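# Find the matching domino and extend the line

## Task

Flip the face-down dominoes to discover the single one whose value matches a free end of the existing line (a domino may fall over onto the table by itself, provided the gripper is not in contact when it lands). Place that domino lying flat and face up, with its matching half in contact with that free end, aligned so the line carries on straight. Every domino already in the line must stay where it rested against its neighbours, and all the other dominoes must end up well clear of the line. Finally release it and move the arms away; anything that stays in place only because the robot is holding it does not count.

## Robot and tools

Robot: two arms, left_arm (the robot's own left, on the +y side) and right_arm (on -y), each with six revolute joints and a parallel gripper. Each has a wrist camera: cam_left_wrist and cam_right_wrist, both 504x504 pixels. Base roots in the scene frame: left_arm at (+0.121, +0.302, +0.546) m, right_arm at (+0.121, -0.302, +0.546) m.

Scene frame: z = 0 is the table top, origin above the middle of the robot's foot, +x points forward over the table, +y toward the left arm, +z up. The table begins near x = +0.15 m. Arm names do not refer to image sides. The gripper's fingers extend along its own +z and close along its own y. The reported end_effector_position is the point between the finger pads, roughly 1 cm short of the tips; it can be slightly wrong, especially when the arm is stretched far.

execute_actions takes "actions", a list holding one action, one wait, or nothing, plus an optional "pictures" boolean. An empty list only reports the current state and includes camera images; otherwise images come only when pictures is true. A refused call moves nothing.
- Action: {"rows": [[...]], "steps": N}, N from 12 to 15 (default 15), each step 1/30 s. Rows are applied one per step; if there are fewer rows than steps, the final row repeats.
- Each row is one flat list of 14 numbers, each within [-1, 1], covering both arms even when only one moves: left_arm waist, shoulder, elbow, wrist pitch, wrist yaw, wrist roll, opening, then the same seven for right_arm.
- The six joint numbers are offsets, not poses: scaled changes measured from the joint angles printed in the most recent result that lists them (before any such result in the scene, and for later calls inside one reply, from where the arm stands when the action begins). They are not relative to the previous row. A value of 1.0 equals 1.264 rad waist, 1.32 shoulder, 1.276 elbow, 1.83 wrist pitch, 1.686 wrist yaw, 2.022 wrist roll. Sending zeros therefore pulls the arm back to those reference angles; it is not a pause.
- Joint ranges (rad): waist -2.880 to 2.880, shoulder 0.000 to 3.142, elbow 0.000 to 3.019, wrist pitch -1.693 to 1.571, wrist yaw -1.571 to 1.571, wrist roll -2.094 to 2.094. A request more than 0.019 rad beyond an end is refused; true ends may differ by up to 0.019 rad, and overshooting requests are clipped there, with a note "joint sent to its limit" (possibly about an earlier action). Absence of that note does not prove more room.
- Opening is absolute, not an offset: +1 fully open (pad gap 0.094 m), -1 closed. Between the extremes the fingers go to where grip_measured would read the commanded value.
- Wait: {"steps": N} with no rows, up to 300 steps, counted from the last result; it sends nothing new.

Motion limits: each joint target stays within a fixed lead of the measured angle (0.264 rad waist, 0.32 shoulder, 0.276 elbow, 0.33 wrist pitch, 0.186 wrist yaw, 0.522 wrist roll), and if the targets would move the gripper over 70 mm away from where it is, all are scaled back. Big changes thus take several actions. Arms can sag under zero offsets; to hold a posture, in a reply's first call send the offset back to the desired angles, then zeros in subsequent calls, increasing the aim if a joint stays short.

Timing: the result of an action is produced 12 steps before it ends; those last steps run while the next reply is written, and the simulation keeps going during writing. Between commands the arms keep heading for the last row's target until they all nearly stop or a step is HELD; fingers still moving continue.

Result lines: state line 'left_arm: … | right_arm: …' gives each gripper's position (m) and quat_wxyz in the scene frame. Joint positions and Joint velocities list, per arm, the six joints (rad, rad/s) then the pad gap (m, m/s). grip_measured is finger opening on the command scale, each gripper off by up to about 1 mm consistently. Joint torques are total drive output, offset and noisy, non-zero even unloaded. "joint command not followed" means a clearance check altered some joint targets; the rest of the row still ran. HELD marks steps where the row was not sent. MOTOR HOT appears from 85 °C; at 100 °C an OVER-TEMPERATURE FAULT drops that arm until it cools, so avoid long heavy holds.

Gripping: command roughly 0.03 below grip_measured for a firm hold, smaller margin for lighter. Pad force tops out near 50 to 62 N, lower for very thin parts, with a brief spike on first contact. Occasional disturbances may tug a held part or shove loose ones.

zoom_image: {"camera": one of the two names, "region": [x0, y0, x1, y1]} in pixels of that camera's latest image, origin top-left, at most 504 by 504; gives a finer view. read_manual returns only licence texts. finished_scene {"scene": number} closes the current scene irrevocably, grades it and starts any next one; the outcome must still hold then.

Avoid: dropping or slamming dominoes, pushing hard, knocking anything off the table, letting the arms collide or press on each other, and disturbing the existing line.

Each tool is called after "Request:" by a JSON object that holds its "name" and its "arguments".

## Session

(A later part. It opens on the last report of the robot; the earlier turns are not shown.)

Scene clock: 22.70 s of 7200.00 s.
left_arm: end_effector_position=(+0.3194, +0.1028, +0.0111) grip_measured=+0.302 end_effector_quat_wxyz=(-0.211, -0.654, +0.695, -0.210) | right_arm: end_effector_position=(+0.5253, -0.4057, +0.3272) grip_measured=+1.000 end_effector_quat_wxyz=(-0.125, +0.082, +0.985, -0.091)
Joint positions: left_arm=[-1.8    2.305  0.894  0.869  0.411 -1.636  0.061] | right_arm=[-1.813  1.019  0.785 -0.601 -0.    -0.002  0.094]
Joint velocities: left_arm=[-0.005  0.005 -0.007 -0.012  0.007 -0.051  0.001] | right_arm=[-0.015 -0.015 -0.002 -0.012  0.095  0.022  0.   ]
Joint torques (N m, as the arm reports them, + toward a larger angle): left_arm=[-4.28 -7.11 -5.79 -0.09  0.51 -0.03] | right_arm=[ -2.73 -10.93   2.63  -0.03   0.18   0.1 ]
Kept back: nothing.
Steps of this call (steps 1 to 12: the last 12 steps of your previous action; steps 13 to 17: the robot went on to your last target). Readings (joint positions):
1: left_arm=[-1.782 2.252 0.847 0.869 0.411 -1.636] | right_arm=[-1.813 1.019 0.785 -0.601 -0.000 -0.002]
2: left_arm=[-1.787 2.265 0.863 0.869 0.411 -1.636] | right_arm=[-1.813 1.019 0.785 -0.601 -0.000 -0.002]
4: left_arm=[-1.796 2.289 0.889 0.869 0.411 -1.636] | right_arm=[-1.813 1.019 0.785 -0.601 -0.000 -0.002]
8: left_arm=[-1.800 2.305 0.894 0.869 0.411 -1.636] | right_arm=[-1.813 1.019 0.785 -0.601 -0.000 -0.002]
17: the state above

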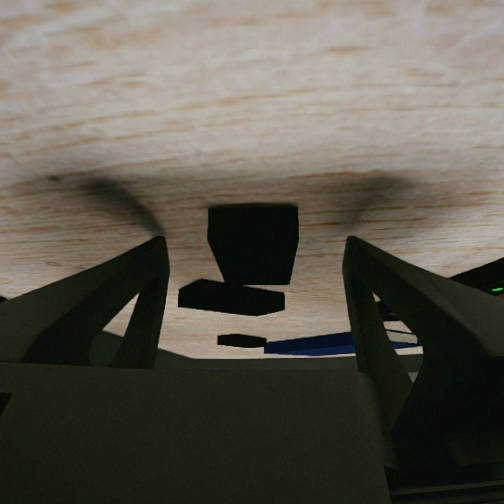

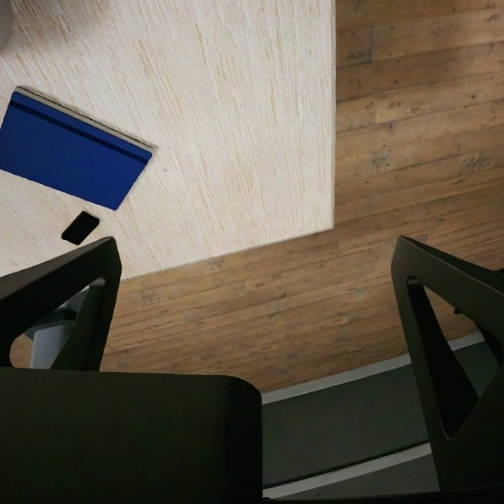

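Request:
{"name": "execute_actions", "arguments": {"actions": [{"rows":[[0,0,0,0,-0.018,0,0.3,0,0,0,0,0,0,1],[0,0,0,0,-0.018,0,0.1,0,0,0,0,0,0,1],[0,0,0,0,-0.018,0,-0.1,0,0,0,0,0,0,1],[0,0,0,0,-0.018,0,-0.2,0,0,0,0,0,0,1],[0,0,0,0,-0.018,0,-0.27,0,0,0,0,0,0,1],[0,0,0,0,-0.018,0,-0.32,0,0,0,0,0,0,1],[0,0,0,0,-0.018,0,-0.38,0,0,0,0,0,0,1],[0,0,0,0,-0.018,0,-0.42,0,0,0,0,0,0,1],[0,0,0,0,-0.018,0,-0.46,0,0,0,0,0,0,1],[0,0,0,0,-0.018,0,-0.485,0,0,0,0,0,0,1]]}]}}

Request:
{"name": "execute_actions", "arguments": {"actions": [{"rows":[[0,-0.03,-0.03,0,0,0,-0.485,0,0,0,0,0,0,1],[0,-0.06,-0.06,0,0,0,-0.485,0,0,0,0,0,0,1],[0,-0.1,-0.1,0,0,0,-0.485,0,0,0,0,0,0,1],[0,-0.15,-0.15,0,0,0,-0.485,0,0,0,0,0,0,1],[0,-0.2,-0.2,0,0,0,-0.485,0,0,0,0,0,0,1],[0,-0.2,-0.2,0,0,0,-0.485,0,0,0,0,0,0,1],[0,-0.2,-0.2,0,0,0,-0.485,0,0,0,0,0,0,1],[0.19,-0.25,-0.2,0.379,-0.228,0.813,-0.485,0,0,0,0,0,0,1],[0.19,-0.25,-0.2,0.379,-0.228,0.813,-0.485,0,0,0,0,0,0,1],[0.19,-0.25,-0.2,0.379,-0.228,0.813,-0.485,0,0,0,0,0,0,1],[0.19,-0.25,-0.2,0.379,-0.228,0.813,-0.485,0,0,0,0,0,0,1],[0.19,-0.25,-0.2,0.379,-0.228,0.813,-0.485,0,0,0,0,0,0,1],[0.19,-0.25,-0.2,0.379,-0.228,0.813,-0.485,0,0,0,0,0,0,1],[0.19,-0.25,-0.2,0.379,-0.228,0.813,-0.485,0,0,0,0,0,0,1],[0.19,-0.17,0.475,0.379,-0.228,0.813,-0.485,0,0,0,0,0,0,1]]}]}}

Request:
{"name": "execute_actions", "arguments": {"actions": [{"steps":45}]}}

Scene clock: 23.77 s of 7200.00 s.
left_arm: end_effector_position=(+0.3199, +0.1063, +0.0087) grip_measured=+0.001 end_effector_quat_wxyz=(-0.202, -0.657, +0.698, -0.203) | right_arm: end_effector_position=(+0.5253, -0.4057, +0.3272) grip_measured=+1.000 end_effector_quat_wxyz=(-0.125, +0.082, +0.985, -0.091)
Joint positions: left_arm=[-1.8    2.305  0.894  0.869  0.386 -1.636  0.047] | right_arm=[-1.813  1.019  0.785 -0.601 -0.    -0.002  0.094]
Joint velocities: left_arm=[ 0.005 -0.005  0.007  0.002 -0.081 -0.022 -0.198] | right_arm=[-0.005 -0.015  0.002 -0.002  0.066 -0.022  0.   ]
Joint torques (N m, as the arm reports them, + toward a larger angle): left_arm=[-2.27 -9.08 -6.03 -0.28  0.33  0.01] | right_arm=[ -3.15 -10.4    2.65   0.     0.15   0.09]
Steps of this call (steps 1 to 15: the robot went on to your last target; steps 16 to 29: nothing new was sent; steps 30 to 32: the first 3 steps of this action). Readings (joint positions):
30: left_arm=[-1.800 2.305 0.894 0.869 0.398 -1.636] | right_arm=[-1.813 1.019 0.785 -0.601 -0.000 -0.002]
31: left_arm=[-1.800 2.305 0.894 0.869 0.389 -1.636] | right_arm=[-1.813 1.019 0.785 -0.601 -0.000 -0.002]
32: the state above

Scene clock: 24.27 s of 7200.00 s.
left_arm: end_effector_position=(+0.3249, +0.1076, +0.0175) grip_measured=-0.453 end_effector_quat_wxyz=(-0.200, -0.657, +0.698, -0.203) | right_arm: end_effector_position=(+0.5253, -0.4057, +0.3272) grip_measured=+1.000 end_effector_quat_wxyz=(-0.125, +0.082, +0.985, -0.091)
Joint positions: left_arm=[-1.8    2.278  0.871  0.869  0.385 -1.636  0.026] | right_arm=[-1.813  1.019  0.785 -0.601 -0.    -0.002  0.094]
Joint velocities: left_arm=[-0.015 -0.65  -0.657 -0.007 -0.007  0.022  0.   ] | right_arm=[-0.015 -0.005 -0.022 -0.007 -0.051  0.022  0.   ]
Joint torques (N m, as the arm reports them, + toward a larger angle): left_arm=[ -3.64 -14.7  -12.32   0.09   0.49  -0.02] | right_arm=[ -2.75 -10.15   2.59   0.04   0.15   0.11]
Steps of this call (steps 1 to 12: the last 12 steps of your previous action; steps 13 to 15: the first 3 steps of this action, its rows measured from where the robot was after step 12). Readings (joint positions):
12: left_arm=[-1.800 2.305 0.894 0.869 0.385 -1.636] | right_arm=[-1.813 1.019 0.785 -0.601 -0.000 -0.002]
13: left_arm=[-1.800 2.303 0.893 0.869 0.385 -1.636] | right_arm=[-1.813 1.019 0.785 -0.601 -0.000 -0.002]
14: left_arm=[-1.800 2.296 0.887 0.869 0.385 -1.636] | right_arm=[-1.813 1.019 0.785 -0.601 -0.000 -0.002]
15: the state above

Scene clock: 25.77 s of 7200.00 s.
left_arm: end_effector_position=(+0.8820, +0.3206, +0.1851) grip_measured=-0.452 end_effector_quat_wxyz=(+0.708, -0.002, +0.706, +0.009) | right_arm: end_effector_position=(+0.5253, -0.4057, +0.3272) grip_measured=+1.000 end_effector_quat_wxyz=(-0.125, +0.082, +0.985, -0.091)
Joint positions: left_arm=[-1.552  2.062  1.507  1.545  0.003 -0.005  0.026] | right_arm=[-1.813  1.019  0.785 -0.601 -0.    -0.002  0.094]
Joint velocities: left_arm=[ 0.005 -0.015 -0.002 -0.002 -0.022  0.066 -0.   ] | right_arm=[ 0.005 -0.015 -0.017 -0.027  0.022 -0.066  0.   ]
Joint torques (N m, as the arm reports them, + toward a larger angle): left_arm=[ -1.14 -17.06   1.95   2.23  -0.05   0.03] | right_arm=[ -2.46 -10.57   2.51  -0.04   0.16   0.07]
Kept back: nothing.
Steps of this call (steps 1 to 12: the last 12 steps of your previous action; steps 13 to 45: the robot went on to your last target). Readings (joint positions):
1: left_arm=[-1.800 2.246 0.839 0.869 0.385 -1.636] | right_arm=[-1.813 1.019 0.785 -0.601 -0.000 -0.002]
2: left_arm=[-1.800 2.201 0.794 0.869 0.385 -1.636] | right_arm=[-1.813 1.019 0.785 -0.601 -0.000 -0.002]
4: left_arm=[-1.800 2.096 0.701 0.869 0.385 -1.636] | right_arm=[-1.813 1.019 0.785 -0.601 -0.000 -0.002]
8: left_arm=[-1.739 1.999 0.655 1.044 0.209 -1.457] | right_arm=[-1.813 1.019 0.785 -0.601 -0.000 -0.002]
45: the state above

Request:
{"name": "execute_actions", "arguments": {"actions": [{"rows":[[0,0.14,0,0.009,0,0,-0.485,0,0,0,0,0,0,1],[0,0.14,0,0.009,0,0,-0.485,0,0,0,0,0,0,1],[0,0.14,0,0.009,0,0,-0.485,0,0,0,0,0,0,1],[0,0.14,0,0.009,0,0,-0.485,0,0,0,0,0,0,1],[0,0.14,0,0.009,0,0,-0.485,0,0,0,0,0,0,1],[0,0.14,0,0.009,0,0,-0.485,0,0,0,0,0,0,1],[0,0.14,0,0.009,0,0,-0.485,0,0,0,0,0,0,1],[0,0.14,0,0.009,0,0,-0.485,0,0,0,0,0,0,1],[0,0.14,0,0.009,0,0,-0.485,0,0,0,0,0,0,1],[0,0.15,0,0.009,0,0,-0.485,0,0,0,0,0,0,1],[0,0.16,0,0.009,0,0,-0.485,0,0,0,0,0,0,1],[0,0.17,0,0.009,0,0,-0.485,0,0,0,0,0,0,1],[0,0.175,0,0.009,0,0,-0.485,0,0,0,0,0,0,1],[0,0.18,0,0.009,0,0,-0.485,0,0,0,0,0,0,1],[0,0.185,0,0.009,0,0,-0.485,0,0,0,0,0,0,1]]}]}}

Request:
{"name": "execute_actions", "arguments": {"actions": [{"steps":22}]}}

Scene clock: 26.53 s of 7200.00 s.
left_arm: end_effector_position=(+0.8748, +0.3207, +0.1713) grip_measured=-0.452 end_effector_quat_wxyz=(+0.702, -0.001, +0.712, +0.011) | right_arm: end_effector_position=(+0.5253, -0.4057, +0.3272) grip_measured=+1.000 end_effector_quat_wxyz=(-0.125, +0.082, +0.985, -0.091)
Joint positions: left_arm=[-1.552  2.088  1.516  1.546  0.003 -0.001  0.026] | right_arm=[-1.813  1.019  0.785 -0.601 -0.    -0.002  0.094]
Joint velocities: left_arm=[-0.015  0.396  0.066 -0.012 -0.051  0.022  0.   ] | right_arm=[ 0.005 -0.024  0.002 -0.002 -0.022  0.037  0.   ]
Joint torques (N m, as the arm reports them, + toward a larger angle): left_arm=[  0.28 -12.7    1.44   1.79   0.13  -0.1 ] | right_arm=[ -2.69 -10.66   2.66  -0.11   0.17   0.11]
Steps of this call (steps 1 to 15: the robot went on to your last target; steps 16 to 20: nothing new was sent; steps 21 to 23: the first 3 steps of this action). Readings (joint positions):
21: left_arm=[-1.552 2.068 1.507 1.546 0.003 -0.001] | right_arm=[-1.813 1.019 0.785 -0.601 -0.000 -0.002]
22: left_arm=[-1.552 2.076 1.513 1.546 0.003 -0.001] | right_arm=[-1.813 1.019 0.785 -0.601 -0.000 -0.002]
23: the state above

Scene clock: 27.27 s of 7200.00 s.
left_arm: end_effector_position=(+0.7609, +0.3206, +0.0420) grip_measured=-0.452 end_effector_quat_wxyz=(+0.617, -0.002, +0.787, +0.010) | right_arm: end_effector_position=(+0.5253, -0.4057, +0.3272) grip_measured=+1.000 end_effector_quat_wxyz=(-0.125, +0.082, +0.985, -0.091)
Joint positions: left_arm=[-1.552  2.309  1.505  1.55   0.003 -0.001  0.026] | right_arm=[-1.813  1.019  0.785 -0.601 -0.    -0.002  0.094]
Joint velocities: left_arm=[ 0.005 -0.005 -0.002  0.007  0.066 -0.022  0.   ] | right_arm=[-0.015 -0.005  0.002  0.037 -0.037 -0.007  0.   ]
Joint torques (N m, as the arm reports them, + toward a larger angle): left_arm=[ -0.25 -16.16   0.15   1.92   0.13  -0.07] | right_arm=[ -2.7  -10.32   2.67   0.03   0.14   0.07]
Kept back: nothing.
Steps of this call (steps 1 to 12: the last 12 steps of your previous action; steps 13 to 22: the robot went on to your last target). Readings (joint positions):
1: left_arm=[-1.552 2.103 1.516 1.546 0.003 -0.001] | right_arm=[-1.813 1.019 0.785 -0.601 -0.000 -0.002]
2: left_arm=[-1.552 2.120 1.516 1.546 0.003 -0.001] | right_arm=[-1.813 1.019 0.785 -0.601 -0.000 -0.002]
4: left_arm=[-1.552 2.161 1.516 1.546 0.003 -0.001] | right_arm=[-1.813 1.019 0.785 -0.601 -0.000 -0.002]
8: left_arm=[-1.552 2.244 1.511 1.546 0.003 -0.001] | right_arm=[-1.813 1.019 0.785 -0.601 -0.000 -0.002]
22: the state above

Request:
{"name": "execute_actions", "arguments": {"actions": [{"rows":[[0,0,0,0.006,0,0,1,0,0,0,0,0,0,1]]}]}}

Request:
{"name": "execute_actions", "arguments": {"actions": [{"steps":14}], "pictures": true}}

Scene clock: 28.00 s of 7200.00 s.
left_arm: end_effector_position=(+0.7609, +0.3206, +0.0420) grip_measured=+0.347 end_effector_quat_wxyz=(+0.617, -0.002, +0.787, +0.010) | right_arm: end_effector_position=(+0.5253, -0.4057, +0.3272) grip_measured=+1.000 end_effector_quat_wxyz=(-0.125, +0.082, +0.985, -0.091)
Joint positions: left_arm=[-1.552  2.309  1.505  1.55   0.003 -0.001  0.063] | right_arm=[-1.813  1.019  0.785 -0.601 -0.    -0.002  0.094]
Joint velocities: left_arm=[ 0.005 -0.005  0.007 -0.007  0.022 -0.037  0.42 ] | right_arm=[-0.005 -0.024 -0.002 -0.007 -0.066  0.037  0.   ]
Joint torques (N m, as the arm reports them, + toward a larger angle): left_arm=[  0.88 -14.9    0.18   2.07   0.13  -0.06] | right_arm=[ -2.7  -10.69   2.62  -0.06   0.15   0.12]
Steps of this call (steps 1 to 15: the robot went on to your last target; steps 16 to 19: nothing new was sent; steps 20 to 22: the first 3 steps of this action). Readings (joint positions):
20: left_arm=[-1.552 2.309 1.505 1.550 0.003 -0.001] | right_arm=[-1.813 1.019 0.785 -0.601 -0.000 -0.002]
21: left_arm=[-1.552 2.309 1.505 1.550 0.003 -0.001] | right_arm=[-1.813 1.019 0.785 -0.601 -0.000 -0.002]
22: the state above

Scene clock: 28.47 s of 7200.00 s.
left_arm: end_effector_position=(+0.7609, +0.3206, +0.0420) grip_measured=+1.000 end_effector_quat_wxyz=(+0.617, -0.002, +0.787, +0.010) | right_arm: end_effector_position=(+0.5253, -0.4057, +0.3272) grip_measured=+1.000 end_effector_quat_wxyz=(-0.125, +0.082, +0.985, -0.091)
Joint positions: left_arm=[-1.552  2.309  1.505  1.55   0.003 -0.001  0.094] | right_arm=[-1.813  1.019  0.785 -0.601 -0.    -0.002  0.094]
Joint velocities: left_arm=[ 0.005 -0.015 -0.007 -0.012 -0.051 -0.022  0.   ] | right_arm=[ 0.005  0.015 -0.012 -0.012  0.007 -0.007  0.   ]
Joint torques (N m, as the arm reports them, + toward a larger angle): left_arm=[  0.98 -15.75   0.02   2.01   0.11  -0.03] | right_arm=[ -2.79 -10.21   2.63   0.08   0.12   0.07]
Kept back: nothing.
Steps of this call (steps 1 to 12: the last 12 steps of your previous action; steps 13 to 14: the robot went on to your last target). Readings (joint positions):
1: left_arm=[-1.552 2.309 1.505 1.550 0.003 -0.001] | right_arm=[-1.813 1.019 0.785 -0.601 -0.000 -0.002]
2: left_arm=[-1.552 2.309 1.505 1.550 0.003 -0.001] | right_arm=[-1.813 1.019 0.785 -0.601 -0.000 -0.002]
4: left_arm=[-1.552 2.309 1.505 1.550 0.003 -0.001] | right_arm=[-1.813 1.019 0.785 -0.601 -0.000 -0.002]
8: left_arm=[-1.552 2.309 1.505 1.550 0.003 -0.001] | right_arm=[-1.813 1.019 0.785 -0.601 -0.000 -0.002]
14: the state above

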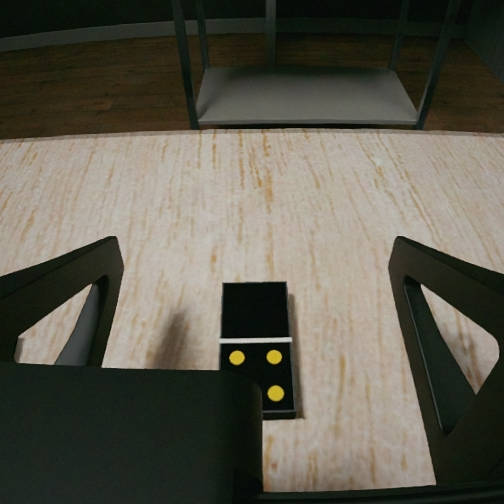

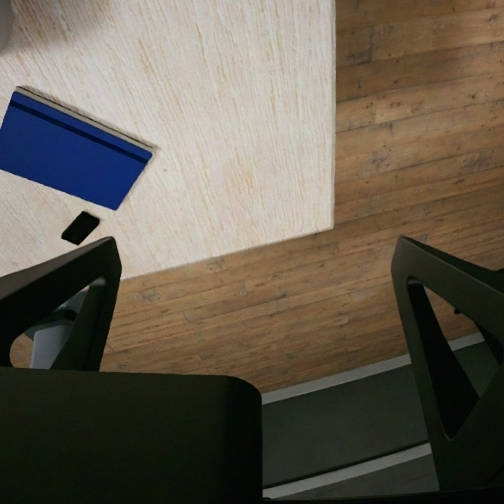

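Request:
{"name": "execute_actions", "arguments": {"actions": [{"rows":[[0,-0.372,0.07,0,0,0,0.4,0,0,0,0,0,0,1],[0,-0.372,0.07,0,0,0,0.4,0,0,0,0,0,0,1],[0,-0.372,0.07,0,0,0,0.4,0,0,0,0,0,0,1],[0,-0.372,0.07,0,0,0,0.4,0,0,0,0,0,0,1],[0,-0.372,0.07,-0.1,0,0,0.4,0,0,0,0,0,0,1],[0,-0.372,0.07,-0.1,0,0,0.4,0,0,0,0,0,0,1],[0,-0.372,0.07,-0.2,0,0,0.4,0,0,0,0,0,0,1],[0,-0.372,0.07,-0.2,0,0,0.4,0,0,0,0,0,0,1],[0,-0.372,0.07,-0.3,0,0,0.4,0,0,0,0,0,0,1],[0,-0.372,0.07,-0.3,0,0,0.4,0,0,0,0,0,0,1],[0,-0.372,0.07,-0.4,0,0,0.4,0,0,0,0,0,0,1],[0,-0.372,0.07,-0.4,0,0,0.4,0,0,0,0,0,0,1],[0,-0.372,0.07,-0.5,0,0,0.4,0,0,0,0,0,0,1],[0,-0.372,0.07,-0.5,0,0,0.4,0,0,0,0,0,0,1],[0,-0.372,0.07,-1,0,0,0.4,0,0,0,0,0,0,1]]}]}}

Request:
{"name": "execute_actions", "arguments": {"actions": [{"steps":45}], "pictures": true}}

Scene clock: 29.43 s of 7200.00 s.
left_arm: end_effector_position=(+0.7735, +0.3206, +0.0536) grip_measured=+0.439 end_effector_quat_wxyz=(+0.626, -0.002, +0.780, +0.010) | right_arm: end_effector_position=(+0.5253, -0.4057, +0.3272) grip_measured=+1.000 end_effector_quat_wxyz=(-0.125, +0.082, +0.985, -0.091)
Joint positions: left_arm=[-1.552  2.287  1.506  1.55   0.003 -0.001  0.068] | right_arm=[-1.813  1.019  0.785 -0.601 -0.    -0.002  0.094]
Joint velocities: left_arm=[-0.005 -0.425  0.012  0.022 -0.051 -0.051 -0.075] | right_arm=[-0.015  0.015  0.002 -0.012 -0.022 -0.022  0.   ]
Joint torques (N m, as the arm reports them, + toward a larger angle): left_arm=[  0.97 -19.95   2.42   1.53   0.12  -0.01] | right_arm=[ -3.04 -10.28   2.61  -0.04   0.11   0.08]
Steps of this call (steps 1 to 15: the robot went on to your last target; steps 16 to 26: nothing new was sent; steps 27 to 29: the first 3 steps of this action). Readings (joint positions):
27: left_arm=[-1.552 2.304 1.505 1.550 0.003 -0.001] | right_arm=[-1.813 1.019 0.785 -0.601 -0.000 -0.002]
28: left_arm=[-1.552 2.298 1.505 1.550 0.003 -0.001] | right_arm=[-1.813 1.019 0.785 -0.601 -0.000 -0.002]
29: the state above

Scene clock: 30.93 s of 7200.00 s.
left_arm: end_effector_position=(+0.7801, +0.3206, +0.0597) grip_measured=+0.402 end_effector_quat_wxyz=(+0.047, -0.010, +0.999, +0.007) | right_arm: end_effector_position=(+0.5253, -0.4057, +0.3272) grip_measured=+1.000 end_effector_quat_wxyz=(-0.125, +0.082, +0.985, -0.091)
Joint positions: left_arm=[-1.552  1.814  1.593 -0.27   0.003 -0.001  0.066] | right_arm=[-1.813  1.019  0.785 -0.601 -0.    -0.002  0.094]
Joint velocities: left_arm=[-0.005 -0.005  0.007 -0.012  0.037 -0.037 -0.001] | right_arm=[-0.005 -0.015  0.007 -0.032  0.066 -0.007  0.   ]
Joint torques (N m, as the arm reports them, + toward a larger angle): left_arm=[  0.55 -19.53   4.1   -0.5    0.18  -0.04] | right_arm=[ -2.98 -10.59   2.68  -0.02   0.16   0.08]
Kept back: nothing.
Steps of this call (steps 1 to 12: the last 12 steps of your previous action; steps 13 to 45: the robot went on to your last target). Readings (joint positions):
1: left_arm=[-1.552 2.272 1.506 1.550 0.003 -0.001] | right_arm=[-1.813 1.019 0.785 -0.601 -0.000 -0.002]
2: left_arm=[-1.552 2.253 1.506 1.542 0.003 -0.001] | right_arm=[-1.813 1.019 0.785 -0.601 -0.000 -0.002]
4: left_arm=[-1.552 2.206 1.508 1.504 0.003 -0.001] | right_arm=[-1.813 1.019 0.785 -0.601 -0.000 -0.002]
8: left_arm=[-1.552 2.089 1.518 1.376 0.003 -0.001] | right_arm=[-1.813 1.019 0.785 -0.601 -0.000 -0.002]
45: the state above

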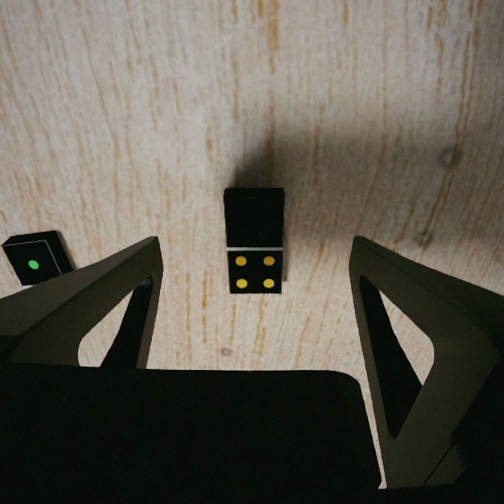

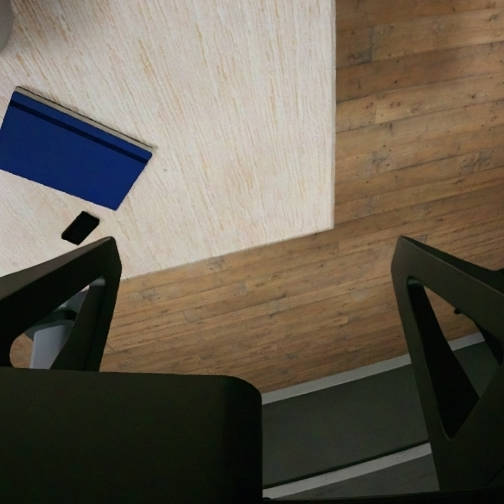

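Request:
{"name": "execute_actions", "arguments": {"actions": [{"rows":[[0,0.03,0.03,-0.036,0,0,0.4,0,0,0,0,0,0,1],[0,0.03,0.03,-0.036,0,0,0.4,0,0,0,0,0,0,1],[0,0.06,0.06,-0.036,0,0,0.4,0,0,0,0,0,0,1],[0,0.06,0.06,-0.036,0,0,0.4,0,0,0,0,0,0,1],[0,0.06,0.06,-0.036,0,0,0.4,0,0,0,0,0,0,1],[0,0.087,0.085,-0.036,0,0,0.4,0,0,0,0,0,0,1]]}]}}

Request:
{"name": "execute_actions", "arguments": {"actions": [{"steps":20}], "pictures": true}}

Scene clock: 31.93 s of 7200.00 s.
left_arm: end_effector_position=(+0.7767, +0.3206, +0.0574) grip_measured=+0.402 end_effector_quat_wxyz=(+0.032, -0.010, +0.999, +0.006) | right_arm: end_effector_position=(+0.5253, -0.4057, +0.3272) grip_measured=+1.000 end_effector_quat_wxyz=(-0.125, +0.082, +0.985, -0.091)
Joint positions: left_arm=[-1.552  1.822  1.61  -0.308  0.003 -0.001  0.066] | right_arm=[-1.813  1.019  0.785 -0.601 -0.    -0.002  0.094]
Joint velocities: left_arm=[-0.015  0.21   0.383 -0.295 -0.007 -0.051 -0.001] | right_arm=[-0.015  0.005 -0.027 -0.002 -0.007 -0.081  0.   ]
Joint torques (N m, as the arm reports them, + toward a larger angle): left_arm=[  0.95 -15.01   7.73  -0.39   0.16  -0.03] | right_arm=[ -2.74 -10.32   2.65   0.12   0.11   0.07]
Steps of this call (steps 1 to 15: the robot went on to your last target; steps 16 to 27: nothing new was sent; steps 28 to 30: the first 3 steps of this action). Readings (joint positions):
28: left_arm=[-1.552 1.815 1.596 -0.281 0.003 -0.001] | right_arm=[-1.813 1.019 0.785 -0.601 -0.000 -0.002]
29: left_arm=[-1.552 1.817 1.602 -0.296 0.003 -0.001] | right_arm=[-1.813 1.019 0.785 -0.601 -0.000 -0.002]
30: the state above

Scene clock: 32.60 s of 7200.00 s.
left_arm: end_effector_position=(+0.7651, +0.3210, +0.0181) grip_measured=+0.402 end_effector_quat_wxyz=(+0.015, -0.010, +1.000, +0.006) | right_arm: end_effector_position=(+0.5253, -0.4057, +0.3272) grip_measured=+1.000 end_effector_quat_wxyz=(-0.125, +0.082, +0.985, -0.091)
Joint positions: left_arm=[-1.552  1.917  1.686 -0.323  0.003 -0.001  0.066] | right_arm=[-1.813  1.019  0.785 -0.601 -0.    -0.002  0.094]
Joint velocities: left_arm=[-0.005 -0.005 -0.002 -0.007 -0.051 -0.007  0.   ] | right_arm=[-0.005  0.005  0.002 -0.017  0.007  0.022  0.   ]
Joint torques (N m, as the arm reports them, + toward a larger angle): left_arm=[  0.46 -20.13   5.34  -0.61   0.12  -0.03] | right_arm=[ -2.96 -10.67   2.8    0.14   0.16   0.09]
Kept back: nothing.
Steps of this call (steps 1 to 12: the last 12 steps of your previous action; steps 13 to 20: the robot went on to your last target). Readings (joint positions):
1: left_arm=[-1.552 1.831 1.625 -0.314 0.003 -0.001] | right_arm=[-1.813 1.019 0.785 -0.601 -0.000 -0.002]
2: left_arm=[-1.552 1.842 1.639 -0.316 0.003 -0.001] | right_arm=[-1.813 1.019 0.785 -0.601 -0.000 -0.002]
4: left_arm=[-1.552 1.868 1.668 -0.318 0.003 -0.001] | right_arm=[-1.813 1.019 0.785 -0.601 -0.000 -0.002]
8: left_arm=[-1.552 1.904 1.686 -0.320 0.003 -0.001] | right_arm=[-1.813 1.019 0.785 -0.601 -0.000 -0.002]
20: the state above

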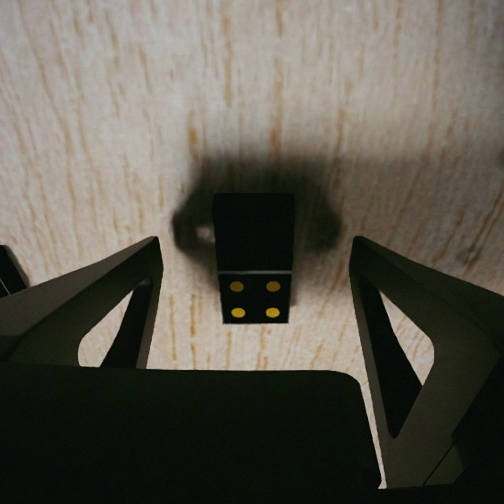

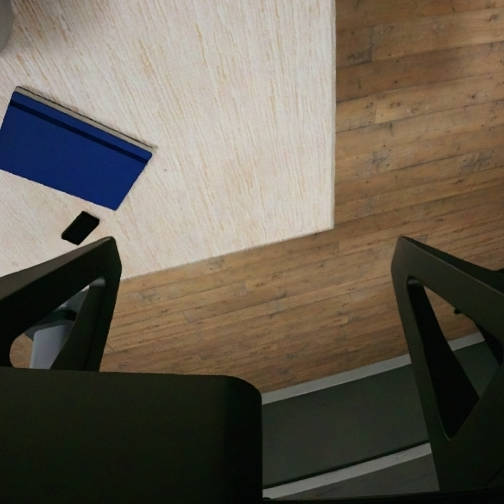

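Request:
{"name": "execute_actions", "arguments": {"actions": [{"rows":[[0,0.021,-0.006,0,0,0,0.2,0,0,0,0,0,0,1]]}]}}

Request:
{"name": "execute_actions", "arguments": {"actions": [{"steps":15}], "pictures": true}}

Scene clock: 33.03 s of 7200.00 s.
left_arm: end_effector_position=(+0.7651, +0.3210, +0.0181) grip_measured=+0.207 end_effector_quat_wxyz=(+0.015, -0.010, +1.000, +0.006) | right_arm: end_effector_position=(+0.5253, -0.4057, +0.3272) grip_measured=+1.000 end_effector_quat_wxyz=(-0.125, +0.082, +0.985, -0.091)
Joint positions: left_arm=[-1.552  1.917  1.686 -0.323  0.003 -0.001  0.057] | right_arm=[-1.813  1.019  0.785 -0.601 -0.    -0.002  0.094]
Joint velocities: left_arm=[-0.005  0.005 -0.007  0.012 -0.051  0.022 -0.01 ] | right_arm=[-0.005 -0.005 -0.022 -0.002  0.007  0.007  0.   ]
Joint torques (N m, as the arm reports them, + toward a larger angle): left_arm=[  0.99 -18.28   3.2   -0.2    0.17  -0.05] | right_arm=[ -2.88 -10.42   2.52   0.     0.12   0.11]
Steps of this call (steps 1 to 10: the robot went on to your last target; steps 11 to 13: the first 3 steps of this action). Readings (joint positions):
11: left_arm=[-1.552 1.917 1.686 -0.323 0.003 -0.001] | right_arm=[-1.813 1.019 0.785 -0.601 -0.000 -0.002]
12: left_arm=[-1.552 1.917 1.686 -0.323 0.003 -0.001] | right_arm=[-1.813 1.019 0.785 -0.601 -0.000 -0.002]
13: the state above

Scene clock: 33.53 s of 7200.00 s.
left_arm: end_effector_position=(+0.7648, +0.3210, +0.0179) grip_measured=+0.202 end_effector_quat_wxyz=(+0.014, -0.010, +1.000, +0.006) | right_arm: end_effector_position=(+0.5253, -0.4057, +0.3272) grip_measured=+1.000 end_effector_quat_wxyz=(-0.125, +0.082, +0.985, -0.091)
Joint positions: left_arm=[-1.552  1.917  1.686 -0.323  0.003 -0.001  0.056] | right_arm=[-1.813  1.019  0.785 -0.601 -0.    -0.002  0.094]
Joint velocities: left_arm=[-0.005 -0.005  0.002  0.002  0.037 -0.066 -0.001] | right_arm=[ 0.005  0.015  0.002  0.002  0.007 -0.037  0.   ]
Joint torques (N m, as the arm reports them, + toward a larger angle): left_arm=[  0.33 -18.87   3.26  -0.18   0.16   0.  ] | right_arm=[ -2.87 -10.36   2.56  -0.05   0.14   0.06]
Kept back: nothing.
Steps of this call (steps 1 to 12: the last 12 steps of your previous action; steps 13 to 15: the robot went on to your last target). Readings (joint positions):
1: left_arm=[-1.552 1.917 1.686 -0.323 0.003 -0.001] | right_arm=[-1.813 1.019 0.785 -0.601 -0.000 -0.002]
2: left_arm=[-1.552 1.917 1.686 -0.323 0.003 -0.001] | right_arm=[-1.813 1.019 0.785 -0.601 -0.000 -0.002]
4: left_arm=[-1.552 1.917 1.686 -0.323 0.003 -0.001] | right_arm=[-1.813 1.019 0.785 -0.601 -0.000 -0.002]
8: left_arm=[-1.552 1.917 1.686 -0.323 0.003 -0.001] | right_arm=[-1.813 1.019 0.785 -0.601 -0.000 -0.002]
15: the state above
All arms were judged still, so your last target was given up. Only a new action makes them travel on or press farther. Fingers that are still opening or closing keep moving.

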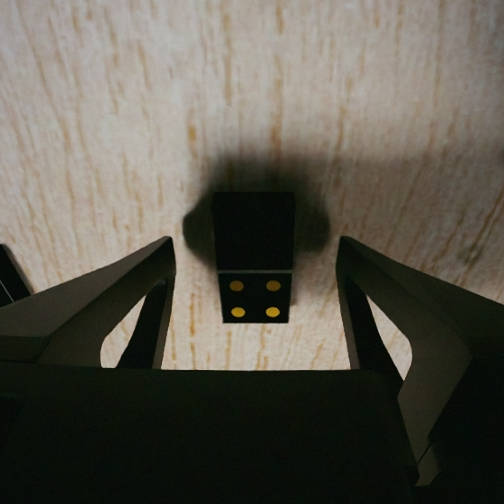

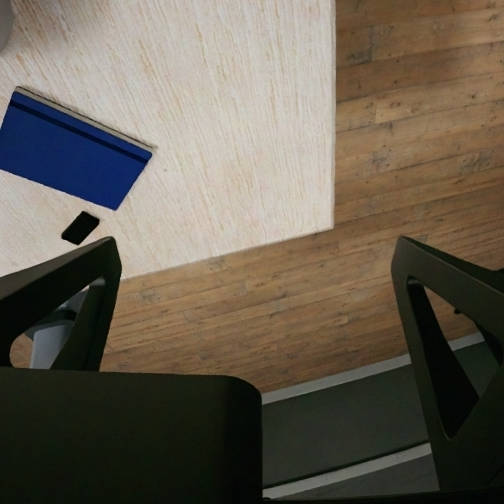

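Request:
{"name": "execute_actions", "arguments": {"actions": [{"rows":[[0,0.025,0.004,0,0,0,0.2,0,0,0,0,0,0,1]]}]}}

Request:
{"name": "execute_actions", "arguments": {"actions": [{"steps":15}]}}

Scene clock: 34.00 s of 7200.00 s.
left_arm: end_effector_position=(+0.7642, +0.3210, +0.0173) grip_measured=+0.202 end_effector_quat_wxyz=(+0.014, -0.010, +1.000, +0.006) | right_arm: end_effector_position=(+0.5253, -0.4057, +0.3272) grip_measured=+1.000 end_effector_quat_wxyz=(-0.125, +0.082, +0.985, -0.091)
Joint positions: left_arm=[-1.552  1.918  1.686 -0.323  0.003 -0.001  0.056] | right_arm=[-1.813  1.019  0.785 -0.601 -0.    -0.002  0.094]
Joint velocities: left_arm=[ 0.005  0.005  0.012 -0.007  0.007 -0.051 -0.   ] | right_arm=[-0.005  0.005 -0.002 -0.017 -0.037  0.051  0.   ]
Joint torques (N m, as the arm reports them, + toward a larger angle): left_arm=[  0.62 -17.61   4.3   -0.01   0.14  -0.05] | right_arm=[ -2.94 -10.52   2.63  -0.02   0.15   0.08]
Steps of this call (steps 1 to 11: nothing new was sent; steps 12 to 14: the first 3 steps of this action). Readings (joint positions):
12: left_arm=[-1.552 1.918 1.686 -0.323 0.003 -0.001] | right_arm=[-1.813 1.019 0.785 -0.601 -0.000 -0.002]
13: left_arm=[-1.552 1.918 1.686 -0.323 0.003 -0.001] | right_arm=[-1.813 1.019 0.785 -0.601 -0.000 -0.002]
14: the state above

Scene clock: 34.50 s of 7200.00 s.
left_arm: end_effector_position=(+0.7613, +0.3210, +0.0147) grip_measured=+0.202 end_effector_quat_wxyz=(+0.011, -0.010, +1.000, +0.006) | right_arm: end_effector_position=(+0.5253, -0.4057, +0.3272) grip_measured=+1.000 end_effector_quat_wxyz=(-0.125, +0.082, +0.985, -0.091)
Joint positions: left_arm=[-1.552  1.923  1.686 -0.323  0.003 -0.001  0.056] | right_arm=[-1.813  1.019  0.785 -0.601 -0.    -0.002  0.094]
Joint velocities: left_arm=[ 0.005 -0.005 -0.002 -0.017  0.007  0.095 -0.001] | right_arm=[-0.005 -0.015  0.002 -0.002 -0.037  0.022  0.   ]
Joint torques (N m, as the arm reports them, + toward a larger angle): left_arm=[  0.35 -17.08   4.21  -0.18   0.14  -0.05] | right_arm=[ -2.81 -11.12   2.63   0.05   0.15   0.1 ]
Kept back: nothing.
Steps of this call (steps 1 to 12: the last 12 steps of your previous action; steps 13 to 15: the robot went on to your last target). Readings (joint positions):
1: left_arm=[-1.552 1.919 1.686 -0.323 0.003 -0.001] | right_arm=[-1.813 1.019 0.785 -0.601 -0.000 -0.002]
2: left_arm=[-1.552 1.920 1.686 -0.323 0.003 -0.001] | right_arm=[-1.813 1.019 0.785 -0.601 -0.000 -0.002]
4: left_arm=[-1.552 1.921 1.686 -0.323 0.003 -0.001] | right_arm=[-1.813 1.019 0.785 -0.601 -0.000 -0.002]
8: left_arm=[-1.552 1.923 1.686 -0.323 0.003 -0.001] | right_arm=[-1.813 1.019 0.785 -0.601 -0.000 -0.002]
15: the state above
All arms were judged still, so your last target was given up. Only a new action makes them travel on or press farther. Fingers that are still opening or closing keep moving.

Request:
{"name": "execute_actions", "arguments": {"actions": [{"rows":[[0,0.025,0.004,0,0,0,0.2,0,0,0,0,0,0,1],[0,0.025,0.004,0,0,0,0.2,0,0,0,0,0,0,1],[0,0.025,0.004,0,0,0,0.1,0,0,0,0,0,0,1],[0,0.025,0.004,0,0,0,0,0,0,0,0,0,0,1],[0,0.025,0.004,0,0,0,-0.1,0,0,0,0,0,0,1],[0,0.025,0.004,0,0,0,-0.2,0,0,0,0,0,0,1],[0,0.025,0.004,0,0,0,-0.25,0,0,0,0,0,0,1],[0,0.025,0.004,0,0,0,-0.3,0,0,0,0,0,0,1],[0,0.025,0.004,0,0,0,-0.35,0,0,0,0,0,0,1],[0,0.025,0.004,0,0,0,-0.39,0,0,0,0,0,0,1],[0,0.025,0.004,0,0,0,-0.43,0,0,0,0,0,0,1],[0,0.005,0.004,0,0,0,-0.46,0,0,0,0,0,0,1],[0,0.005,0.004,0,0,0,-0.485,0,0,0,0,0,0,1]]}]}}

Request:
{"name": "execute_actions", "arguments": {"actions": [{"rows":[[0,0,0,0,0,0,-0.485,0,0,0,0,0,0,1],[0,-0.03,-0.02,0,0,0,-0.485,0,0,0,0,0,0,1],[0,-0.06,-0.04,0,0,0,-0.485,0,0,0,0,0,0,1],[0,-0.1,-0.08,0,0,0,-0.485,0,0,0,0,0,0,1],[0,-0.2,-0.2,0,0,0,-0.485,0,0,0,0,0,0,1],[0,-0.2,-0.2,0,0,0,-0.485,0,0,0,0,0,0,1],[0,-0.2,-0.2,0,0,0,-0.485,0,0,0,0,0,0,1],[0,-0.2,-0.2,0,0,0,-0.485,0,0,0,0,0,0,1],[0,-0.2,-0.694,0.326,0,-0.79,-0.485,0,0,0,0,0,0,1],[0,-0.2,-0.694,0.326,0,-0.79,-0.485,0,0,0,0,0,0,1],[0,-0.2,-0.694,0.326,0,-0.79,-0.485,0,0,0,0,0,0,1],[0,-0.2,-0.694,0.326,0,-0.79,-0.485,0,0,0,0,0,0,1],[0,-0.2,-0.694,0.326,0,-0.79,-0.485,0,0,0,0,0,0,1],[0,-0.2,-0.694,0.326,0,-0.79,-0.485,0,0,0,0,0,0,1],[-0.615,-0.098,-0.694,0.326,-0.368,-0.79,-0.485,0,0,0,0,0,0,1]]}]}}

Request:
{"name": "execute_actions", "arguments": {"actions": [{"steps":50}], "pictures": true}}

Scene clock: 36.03 s of 7200.00 s.
left_arm: end_effector_position=(+0.7606, +0.3210, +0.0141) grip_measured=+0.137 end_effector_quat_wxyz=(+0.011, -0.010, +1.000, +0.006) | right_arm: end_effector_position=(+0.5253, -0.4057, +0.3272) grip_measured=+1.000 end_effector_quat_wxyz=(-0.125, +0.082, +0.985, -0.091)
Joint positions: left_arm=[-1.552  1.925  1.686 -0.323  0.003 -0.001  0.053] | right_arm=[-1.813  1.019  0.785 -0.601 -0.    -0.002  0.094]
Joint velocities: left_arm=[ 0.005  0.015 -0.002 -0.012 -0.037 -0.066 -0.071] | right_arm=[-0.024  0.005 -0.012 -0.007  0.066 -0.037  0.   ]
Joint torques (N m, as the arm reports them, + toward a larger angle): left_arm=[  0.25 -17.73   4.19  -0.27   0.15   0.01] | right_arm=[ -2.76 -10.64   2.72   0.02   0.15   0.1 ]
Steps of this call (steps 1 to 43: nothing new was sent; steps 44 to 46: the first 3 steps of this action). Readings (joint positions):
44: left_arm=[-1.552 1.924 1.686 -0.323 0.003 -0.001] | right_arm=[-1.813 1.019 0.785 -0.601 -0.000 -0.002]
45: left_arm=[-1.552 1.924 1.686 -0.323 0.003 -0.001] | right_arm=[-1.813 1.019 0.785 -0.601 -0.000 -0.002]
46: the state above

Scene clock: 36.53 s of 7200.00 s.
left_arm: end_effector_position=(+0.7554, +0.3209, +0.0150) grip_measured=-0.456 end_effector_quat_wxyz=(+0.007, -0.010, +1.000, +0.006) | right_arm: end_effector_position=(+0.5253, -0.4057, +0.3272) grip_measured=+1.000 end_effector_quat_wxyz=(-0.125, +0.082, +0.985, -0.091)
Joint positions: left_arm=[-1.552  1.919  1.672 -0.323  0.003 -0.001  0.026] | right_arm=[-1.813  1.019  0.785 -0.601 -0.    -0.002  0.094]
Joint velocities: left_arm=[ 0.005 -0.317 -0.418 -0.007 -0.037 -0.007  0.001] | right_arm=[-0.015  0.005 -0.032 -0.012  0.022  0.022  0.   ]
Joint torques (N m, as the arm reports them, + toward a larger angle): left_arm=[ -0.47 -24.06   2.52   0.11   0.15  -0.04] | right_arm=[ -2.91 -10.54   2.65  -0.09   0.15   0.09]
Steps of this call (steps 1 to 12: the last 12 steps of your previous action; steps 13 to 15: the first 3 steps of this action, its rows measured from where the robot was after step 12). Readings (joint positions):
12: left_arm=[-1.552 1.930 1.686 -0.323 0.003 -0.001] | right_arm=[-1.813 1.019 0.785 -0.601 -0.000 -0.002]
13: left_arm=[-1.552 1.930 1.686 -0.323 0.003 -0.001] | right_arm=[-1.813 1.019 0.785 -0.601 -0.000 -0.002]
14: left_arm=[-1.552 1.927 1.683 -0.323 0.003 -0.001] | right_arm=[-1.813 1.019 0.785 -0.601 -0.000 -0.002]
15: the state above

Scene clock: 38.20 s of 7200.00 s.
left_arm: end_effector_position=(+0.3995, -0.0067, +0.1784) grip_measured=-0.456 end_effector_quat_wxyz=(+0.002, -0.529, +0.849, -0.012) | right_arm: end_effector_position=(+0.5253, -0.4057, +0.3272) grip_measured=+1.000 end_effector_quat_wxyz=(-0.125, +0.082, +0.985, -0.091)
Joint positions: left_arm=[-2.346  1.788  0.81   0.261 -0.615 -1.584  0.026] | right_arm=[-1.813  1.019  0.785 -0.601 -0.    -0.002  0.094]
Joint velocities: left_arm=[ 0.005 -0.005 -0.002  0.002  0.051 -0.081 -0.   ] | right_arm=[-0.005  0.005  0.007  0.007 -0.095  0.037  0.   ]
Joint torques (N m, as the arm reports them, + toward a larger angle): left_arm=[-7.51 -9.18 -2.3   0.27 -0.02 -0.07] | right_arm=[ -2.54 -10.47   2.57  -0.06   0.16   0.09]
Kept back: nothing.
Steps of this call (steps 1 to 12: the last 12 steps of your previous action; steps 13 to 50: the robot went on to your last target). Readings (joint positions):
1: left_arm=[-1.552 1.902 1.648 -0.323 0.003 -0.001] | right_arm=[-1.813 1.019 0.785 -0.601 -0.000 -0.002]
2: left_arm=[-1.552 1.870 1.603 -0.322 0.003 -0.001] | right_arm=[-1.813 1.019 0.785 -0.601 -0.000 -0.002]
4: left_arm=[-1.552 1.781 1.489 -0.322 0.003 -0.001] | right_arm=[-1.813 1.019 0.785 -0.601 -0.000 -0.002]
8: left_arm=[-1.552 1.623 1.251 -0.054 0.003 -0.244] | right_arm=[-1.813 1.019 0.785 -0.601 -0.000 -0.002]
50: the state above

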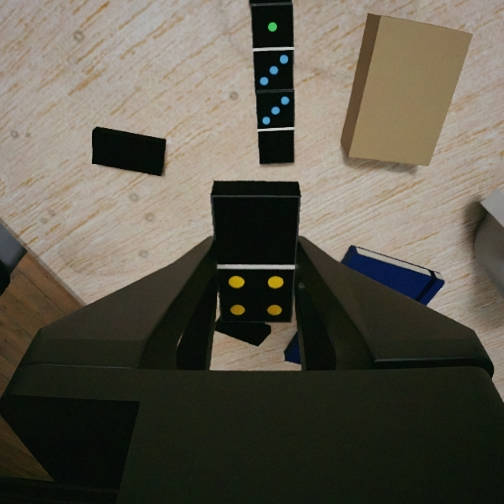

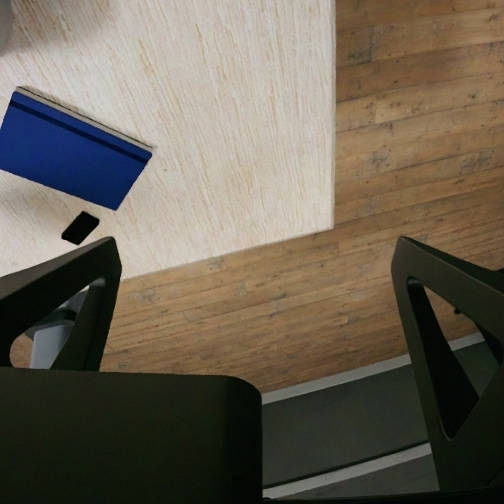

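Request:
{"name": "execute_actions", "arguments": {"actions": [{"rows":[[0.02,0.1,0.11,-0.019,0.023,-0.024,-0.485,0,0,0,0,0,0,1],[0.02,0.1,0.11,-0.019,0.023,-0.024,-0.485,0,0,0,0,0,0,1],[0.04,0.2,0.22,-0.019,0.023,-0.024,-0.485,0,0,0,0,0,0,1],[0.04,0.2,0.22,-0.019,0.023,-0.024,-0.485,0,0,0,0,0,0,1],[0.04,0.2,0.22,-0.019,0.023,-0.024,-0.485,0,0,0,0,0,0,1],[0.05,0.26,0.285,-0.019,0.023,-0.024,-0.485,0,0,0,0,0,0,1],[0.05,0.26,0.285,-0.019,0.023,-0.024,-0.485,0,0,0,0,0,0,1],[0.05,0.26,0.285,-0.019,0.023,-0.024,-0.485,0,0,0,0,0,0,1],[0.06,0.29,0.32,-0.019,0.023,-0.024,-0.485,0,0,0,0,0,0,1],[0.06,0.29,0.32,-0.019,0.023,-0.024,-0.485,0,0,0,0,0,0,1],[0.066,0.314,0.345,-0.019,0.023,-0.024,-0.485,0,0,0,0,0,0,1]]}]}}

Request:
{"name": "execute_actions", "arguments": {"actions": [{"steps":25}], "pictures": true}}

Scene clock: 39.57 s of 7200.00 s.
left_arm: end_effector_position=(+0.4051, -0.0319, +0.1551) grip_measured=-0.456 end_effector_quat_wxyz=(-0.009, -0.538, +0.843, -0.019) | right_arm: end_effector_position=(+0.5253, -0.4057, +0.3272) grip_measured=+1.000 end_effector_quat_wxyz=(-0.125, +0.082, +0.985, -0.091)
Joint positions: left_arm=[-2.343  1.86   0.903  0.241 -0.587 -1.605  0.026] | right_arm=[-1.813  1.019  0.785 -0.601 -0.    -0.002  0.094]
Joint velocities: left_arm=[ 0.024  1.226  1.6   -0.051  0.007 -0.154 -0.001] | right_arm=[ 0.005 -0.005  0.007  0.007 -0.081 -0.022  0.   ]
Joint torques (N m, as the arm reports them, + toward a larger angle): left_arm=[-6.62 -5.26  2.37 -0.64  0.38 -0.07] | right_arm=[ -3.11 -10.79   2.62   0.09   0.14   0.09]
Steps of this call (steps 1 to 30: the robot went on to your last target; steps 31 to 38: nothing new was sent; steps 39 to 41: the first 3 steps of this action). Readings (joint positions):
39: left_arm=[-2.345 1.798 0.824 0.254 -0.602 -1.595] | right_arm=[-1.813 1.019 0.785 -0.601 -0.000 -0.002]
40: left_arm=[-2.345 1.822 0.855 0.245 -0.590 -1.601] | right_arm=[-1.813 1.019 0.785 -0.601 -0.000 -0.002]
41: the state above

Scene clock: 40.40 s of 7200.00 s.
left_arm: end_effector_position=(+0.3895, -0.0692, +0.0270) grip_measured=-0.456 end_effector_quat_wxyz=(-0.002, -0.558, +0.830, +0.005) | right_arm: end_effector_position=(+0.5253, -0.4057, +0.3272) grip_measured=+1.000 end_effector_quat_wxyz=(-0.125, +0.082, +0.985, -0.091)
Joint positions: left_arm=[-2.279  2.208  1.243  0.236 -0.576 -1.623  0.026] | right_arm=[-1.813  1.019  0.785 -0.601 -0.    -0.002  0.094]
Joint velocities: left_arm=[-0.005 -0.005 -0.002 -0.017 -0.051  0.022 -0.   ] | right_arm=[ 0.005 -0.015  0.002 -0.007  0.007 -0.081  0.   ]
Joint torques (N m, as the arm reports them, + toward a larger angle): left_arm=[-10.35 -11.3   -0.94  -0.88   0.    -0.17] | right_arm=[ -3.   -10.58   2.53   0.11   0.16   0.11]
Kept back: nothing.
Steps of this call (steps 1 to 12: the last 12 steps of your previous action; steps 13 to 25: the robot went on to your last target). Readings (joint positions):
1: left_arm=[-2.341 1.907 0.963 0.240 -0.585 -1.608] | right_arm=[-1.813 1.019 0.785 -0.601 -0.000 -0.002]
2: left_arm=[-2.337 1.957 1.024 0.240 -0.580 -1.610] | right_arm=[-1.813 1.019 0.785 -0.601 -0.000 -0.002]
4: left_arm=[-2.327 2.053 1.133 0.240 -0.577 -1.614] | right_arm=[-1.813 1.019 0.785 -0.601 -0.000 -0.002]
8: left_arm=[-2.303 2.163 1.214 0.240 -0.576 -1.619] | right_arm=[-1.813 1.019 0.785 -0.601 -0.000 -0.002]
25: the state above

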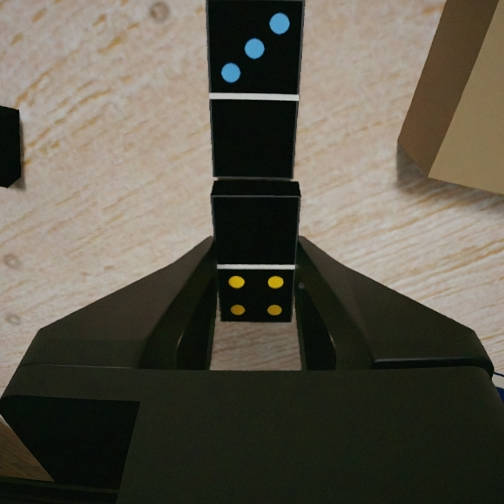

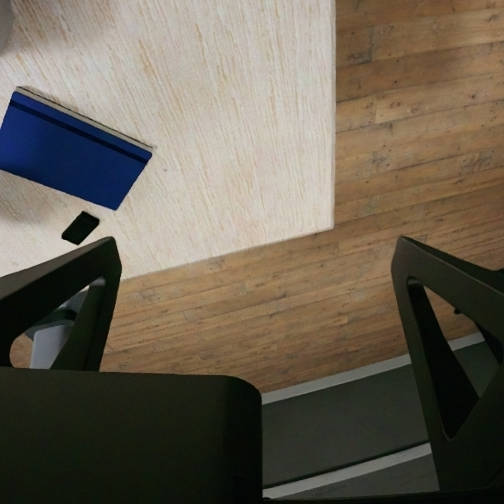

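Request:
{"name": "execute_actions", "arguments": {"actions": [{"rows":[[0.012,0.037,0.038,0,0,0.014,-0.485,0,0,0,0,0,0,1]]}]}}

Request:
{"name": "execute_actions", "arguments": {"actions": [{"steps":16}], "pictures": true}}

Scene clock: 41.17 s of 7200.00 s.
left_arm: end_effector_position=(+0.3929, -0.0755, +0.0204) grip_measured=-0.456 end_effector_quat_wxyz=(+0.000, -0.557, +0.830, +0.001) | right_arm: end_effector_position=(+0.5253, -0.4057, +0.3272) grip_measured=+1.000 end_effector_quat_wxyz=(-0.125, +0.082, +0.985, -0.091)
Joint positions: left_arm=[-2.279  2.226  1.272  0.236 -0.576 -1.615  0.026] | right_arm=[-1.813  1.019  0.785 -0.601 -0.    -0.002  0.094]
Joint velocities: left_arm=[-0.015  0.21   0.335 -0.017  0.007  0.051 -0.   ] | right_arm=[-0.005  0.005 -0.012  0.007  0.037 -0.037  0.   ]
Joint torques (N m, as the arm reports them, + toward a larger angle): left_arm=[-11.11 -10.89  -1.59  -0.26   0.03   0.04] | right_arm=[-2.76 -9.94  2.55  0.06  0.15  0.1 ]
Steps of this call (steps 1 to 15: the robot went on to your last target; steps 16 to 20: nothing new was sent; steps 21 to 23: the first 3 steps of this action). Readings (joint positions):
21: left_arm=[-2.279 2.211 1.248 0.236 -0.576 -1.621] | right_arm=[-1.813 1.019 0.785 -0.601 -0.000 -0.002]
22: left_arm=[-2.279 2.217 1.260 0.236 -0.576 -1.618] | right_arm=[-1.813 1.019 0.785 -0.601 -0.000 -0.002]
23: the state above

Scene clock: 41.70 s of 7200.00 s.
left_arm: end_effector_position=(+0.3909, -0.0781, +0.0155) grip_measured=-0.456 end_effector_quat_wxyz=(+0.000, -0.553, +0.833, +0.001) | right_arm: end_effector_position=(+0.5253, -0.4057, +0.3272) grip_measured=+1.000 end_effector_quat_wxyz=(-0.125, +0.082, +0.985, -0.091)
Joint positions: left_arm=[-2.279  2.241  1.288  0.236 -0.576 -1.605  0.026] | right_arm=[-1.813  1.019  0.785 -0.601 -0.    -0.002  0.094]
Joint velocities: left_arm=[-0.005 -0.015 -0.017 -0.017  0.051  0.037 -0.   ] | right_arm=[ 0.005 -0.005 -0.002 -0.012 -0.022 -0.037  0.   ]
Joint torques (N m, as the arm reports them, + toward a larger angle): left_arm=[-10.41 -10.08  -1.01  -0.19   0.06   0.07] | right_arm=[ -2.88 -10.91   2.64   0.02   0.16   0.08]
Kept back: nothing.
Steps of this call (steps 1 to 12: the last 12 steps of your previous action; steps 13 to 16: the robot went on to your last target). Readings (joint positions):
1: left_arm=[-2.279 2.232 1.281 0.236 -0.576 -1.613] | right_arm=[-1.813 1.019 0.785 -0.601 -0.000 -0.002]
2: left_arm=[-2.279 2.236 1.286 0.236 -0.576 -1.611] | right_arm=[-1.813 1.019 0.785 -0.601 -0.000 -0.002]
4: left_arm=[-2.279 2.239 1.288 0.236 -0.576 -1.609] | right_arm=[-1.813 1.019 0.785 -0.601 -0.000 -0.002]
8: left_arm=[-2.279 2.241 1.288 0.236 -0.576 -1.606] | right_arm=[-1.813 1.019 0.785 -0.601 -0.000 -0.002]
16: the state above

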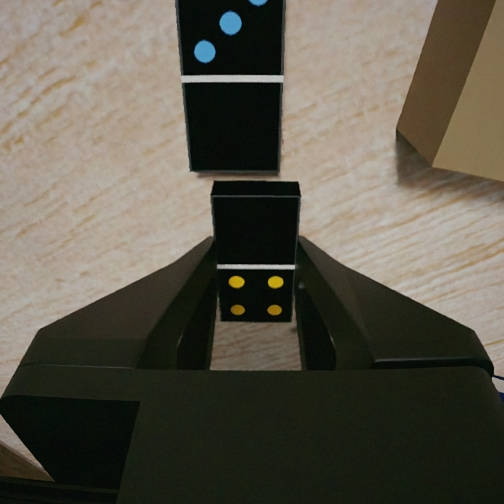

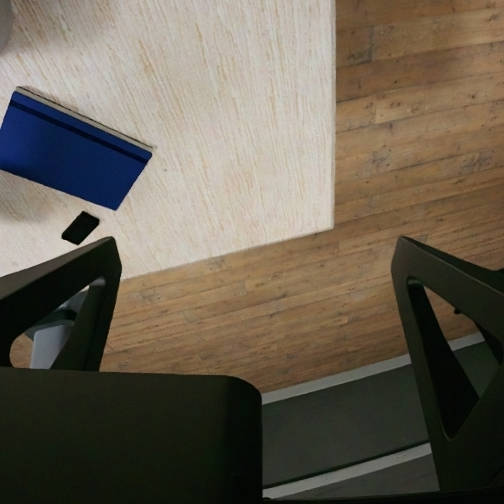

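Request:
{"name": "execute_actions", "arguments": {"actions": [{"rows":[[0.022,0.02,0.002,0,0,0,-0.485,0,0,0,0,0,0,1]]}]}}

Request:
{"name": "execute_actions", "arguments": {"actions": [{"steps":14}], "pictures": true}}

Scene clock: 42.33 s of 7200.00 s.
left_arm: end_effector_position=(+0.3897, -0.0778, +0.0150) grip_measured=-0.456 end_effector_quat_wxyz=(+0.000, -0.552, +0.834, +0.002) | right_arm: end_effector_position=(+0.5253, -0.4057, +0.3272) grip_measured=+1.000 end_effector_quat_wxyz=(-0.125, +0.082, +0.985, -0.091)
Joint positions: left_arm=[-2.279  2.243  1.288  0.236 -0.576 -1.605  0.026] | right_arm=[-1.813  1.019  0.785 -0.601 -0.    -0.002  0.094]
Joint velocities: left_arm=[-0.005  0.034  0.007 -0.012 -0.007  0.066 -0.   ] | right_arm=[-0.015 -0.005  0.002 -0.012  0.022 -0.007  0.   ]
Joint torques (N m, as the arm reports them, + toward a larger angle): left_arm=[-10.05 -10.3   -1.26  -0.26   0.01  -0.06] | right_arm=[ -3.23 -10.68   2.71  -0.05   0.15   0.11]
Steps of this call (steps 1 to 15: the robot went on to your last target; step 16: nothing new was sent; steps 17 to 19: the first 3 steps of this action). Readings (joint positions):
17: left_arm=[-2.279 2.241 1.288 0.236 -0.576 -1.605] | right_arm=[-1.813 1.019 0.785 -0.601 -0.000 -0.002]
18: left_arm=[-2.279 2.242 1.288 0.236 -0.576 -1.605] | right_arm=[-1.813 1.019 0.785 -0.601 -0.000 -0.002]
19: the state above

Scene clock: 42.80 s of 7200.00 s.
left_arm: end_effector_position=(+0.3845, -0.0768, +0.0131) grip_measured=-0.456 end_effector_quat_wxyz=(-0.002, -0.551, +0.835, +0.005) | right_arm: end_effector_position=(+0.5253, -0.4057, +0.3272) grip_measured=+1.000 end_effector_quat_wxyz=(-0.125, +0.082, +0.985, -0.091)
Joint positions: left_arm=[-2.279  2.251  1.288  0.236 -0.576 -1.605  0.026] | right_arm=[-1.813  1.019  0.785 -0.601 -0.    -0.002  0.094]
Joint velocities: left_arm=[-0.024 -0.005 -0.007  0.022  0.007  0.037  0.   ] | right_arm=[-0.005 -0.005  0.027 -0.007 -0.037  0.022  0.   ]
Joint torques (N m, as the arm reports them, + toward a larger angle): left_arm=[-9.66 -9.96 -1.63 -0.32  0.07 -0.02] | right_arm=[ -2.66 -10.36   2.58   0.01   0.17   0.06]
Kept back: nothing.
Steps of this call (steps 1 to 12: the last 12 steps of your previous action; steps 13 to 14: the robot went on to your last target). Readings (joint positions):
1: left_arm=[-2.279 2.244 1.288 0.236 -0.576 -1.605] | right_arm=[-1.813 1.019 0.785 -0.601 -0.000 -0.002]
2: left_arm=[-2.279 2.245 1.288 0.236 -0.576 -1.605] | right_arm=[-1.813 1.019 0.785 -0.601 -0.000 -0.002]
4: left_arm=[-2.279 2.248 1.288 0.236 -0.576 -1.605] | right_arm=[-1.813 1.019 0.785 -0.601 -0.000 -0.002]
8: left_arm=[-2.279 2.251 1.288 0.236 -0.576 -1.605] | right_arm=[-1.813 1.019 0.785 -0.601 -0.000 -0.002]
14: the state above

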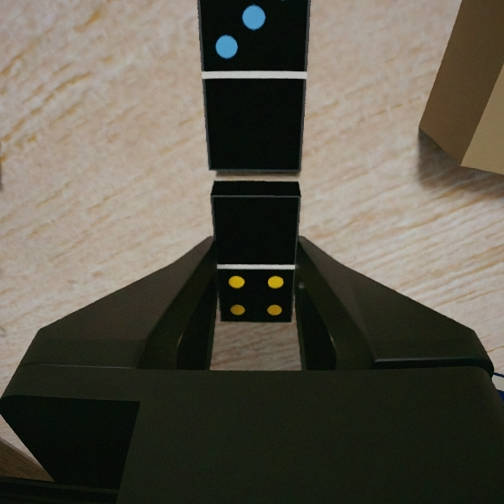

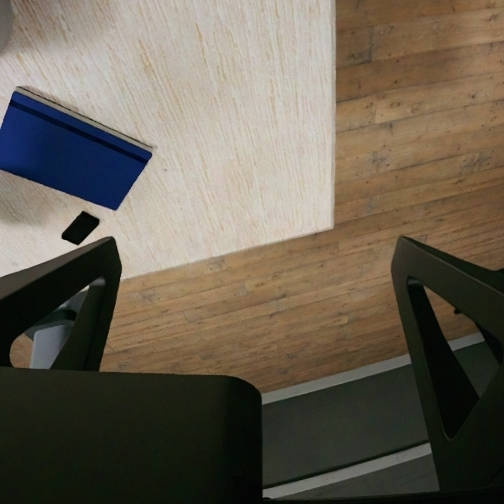

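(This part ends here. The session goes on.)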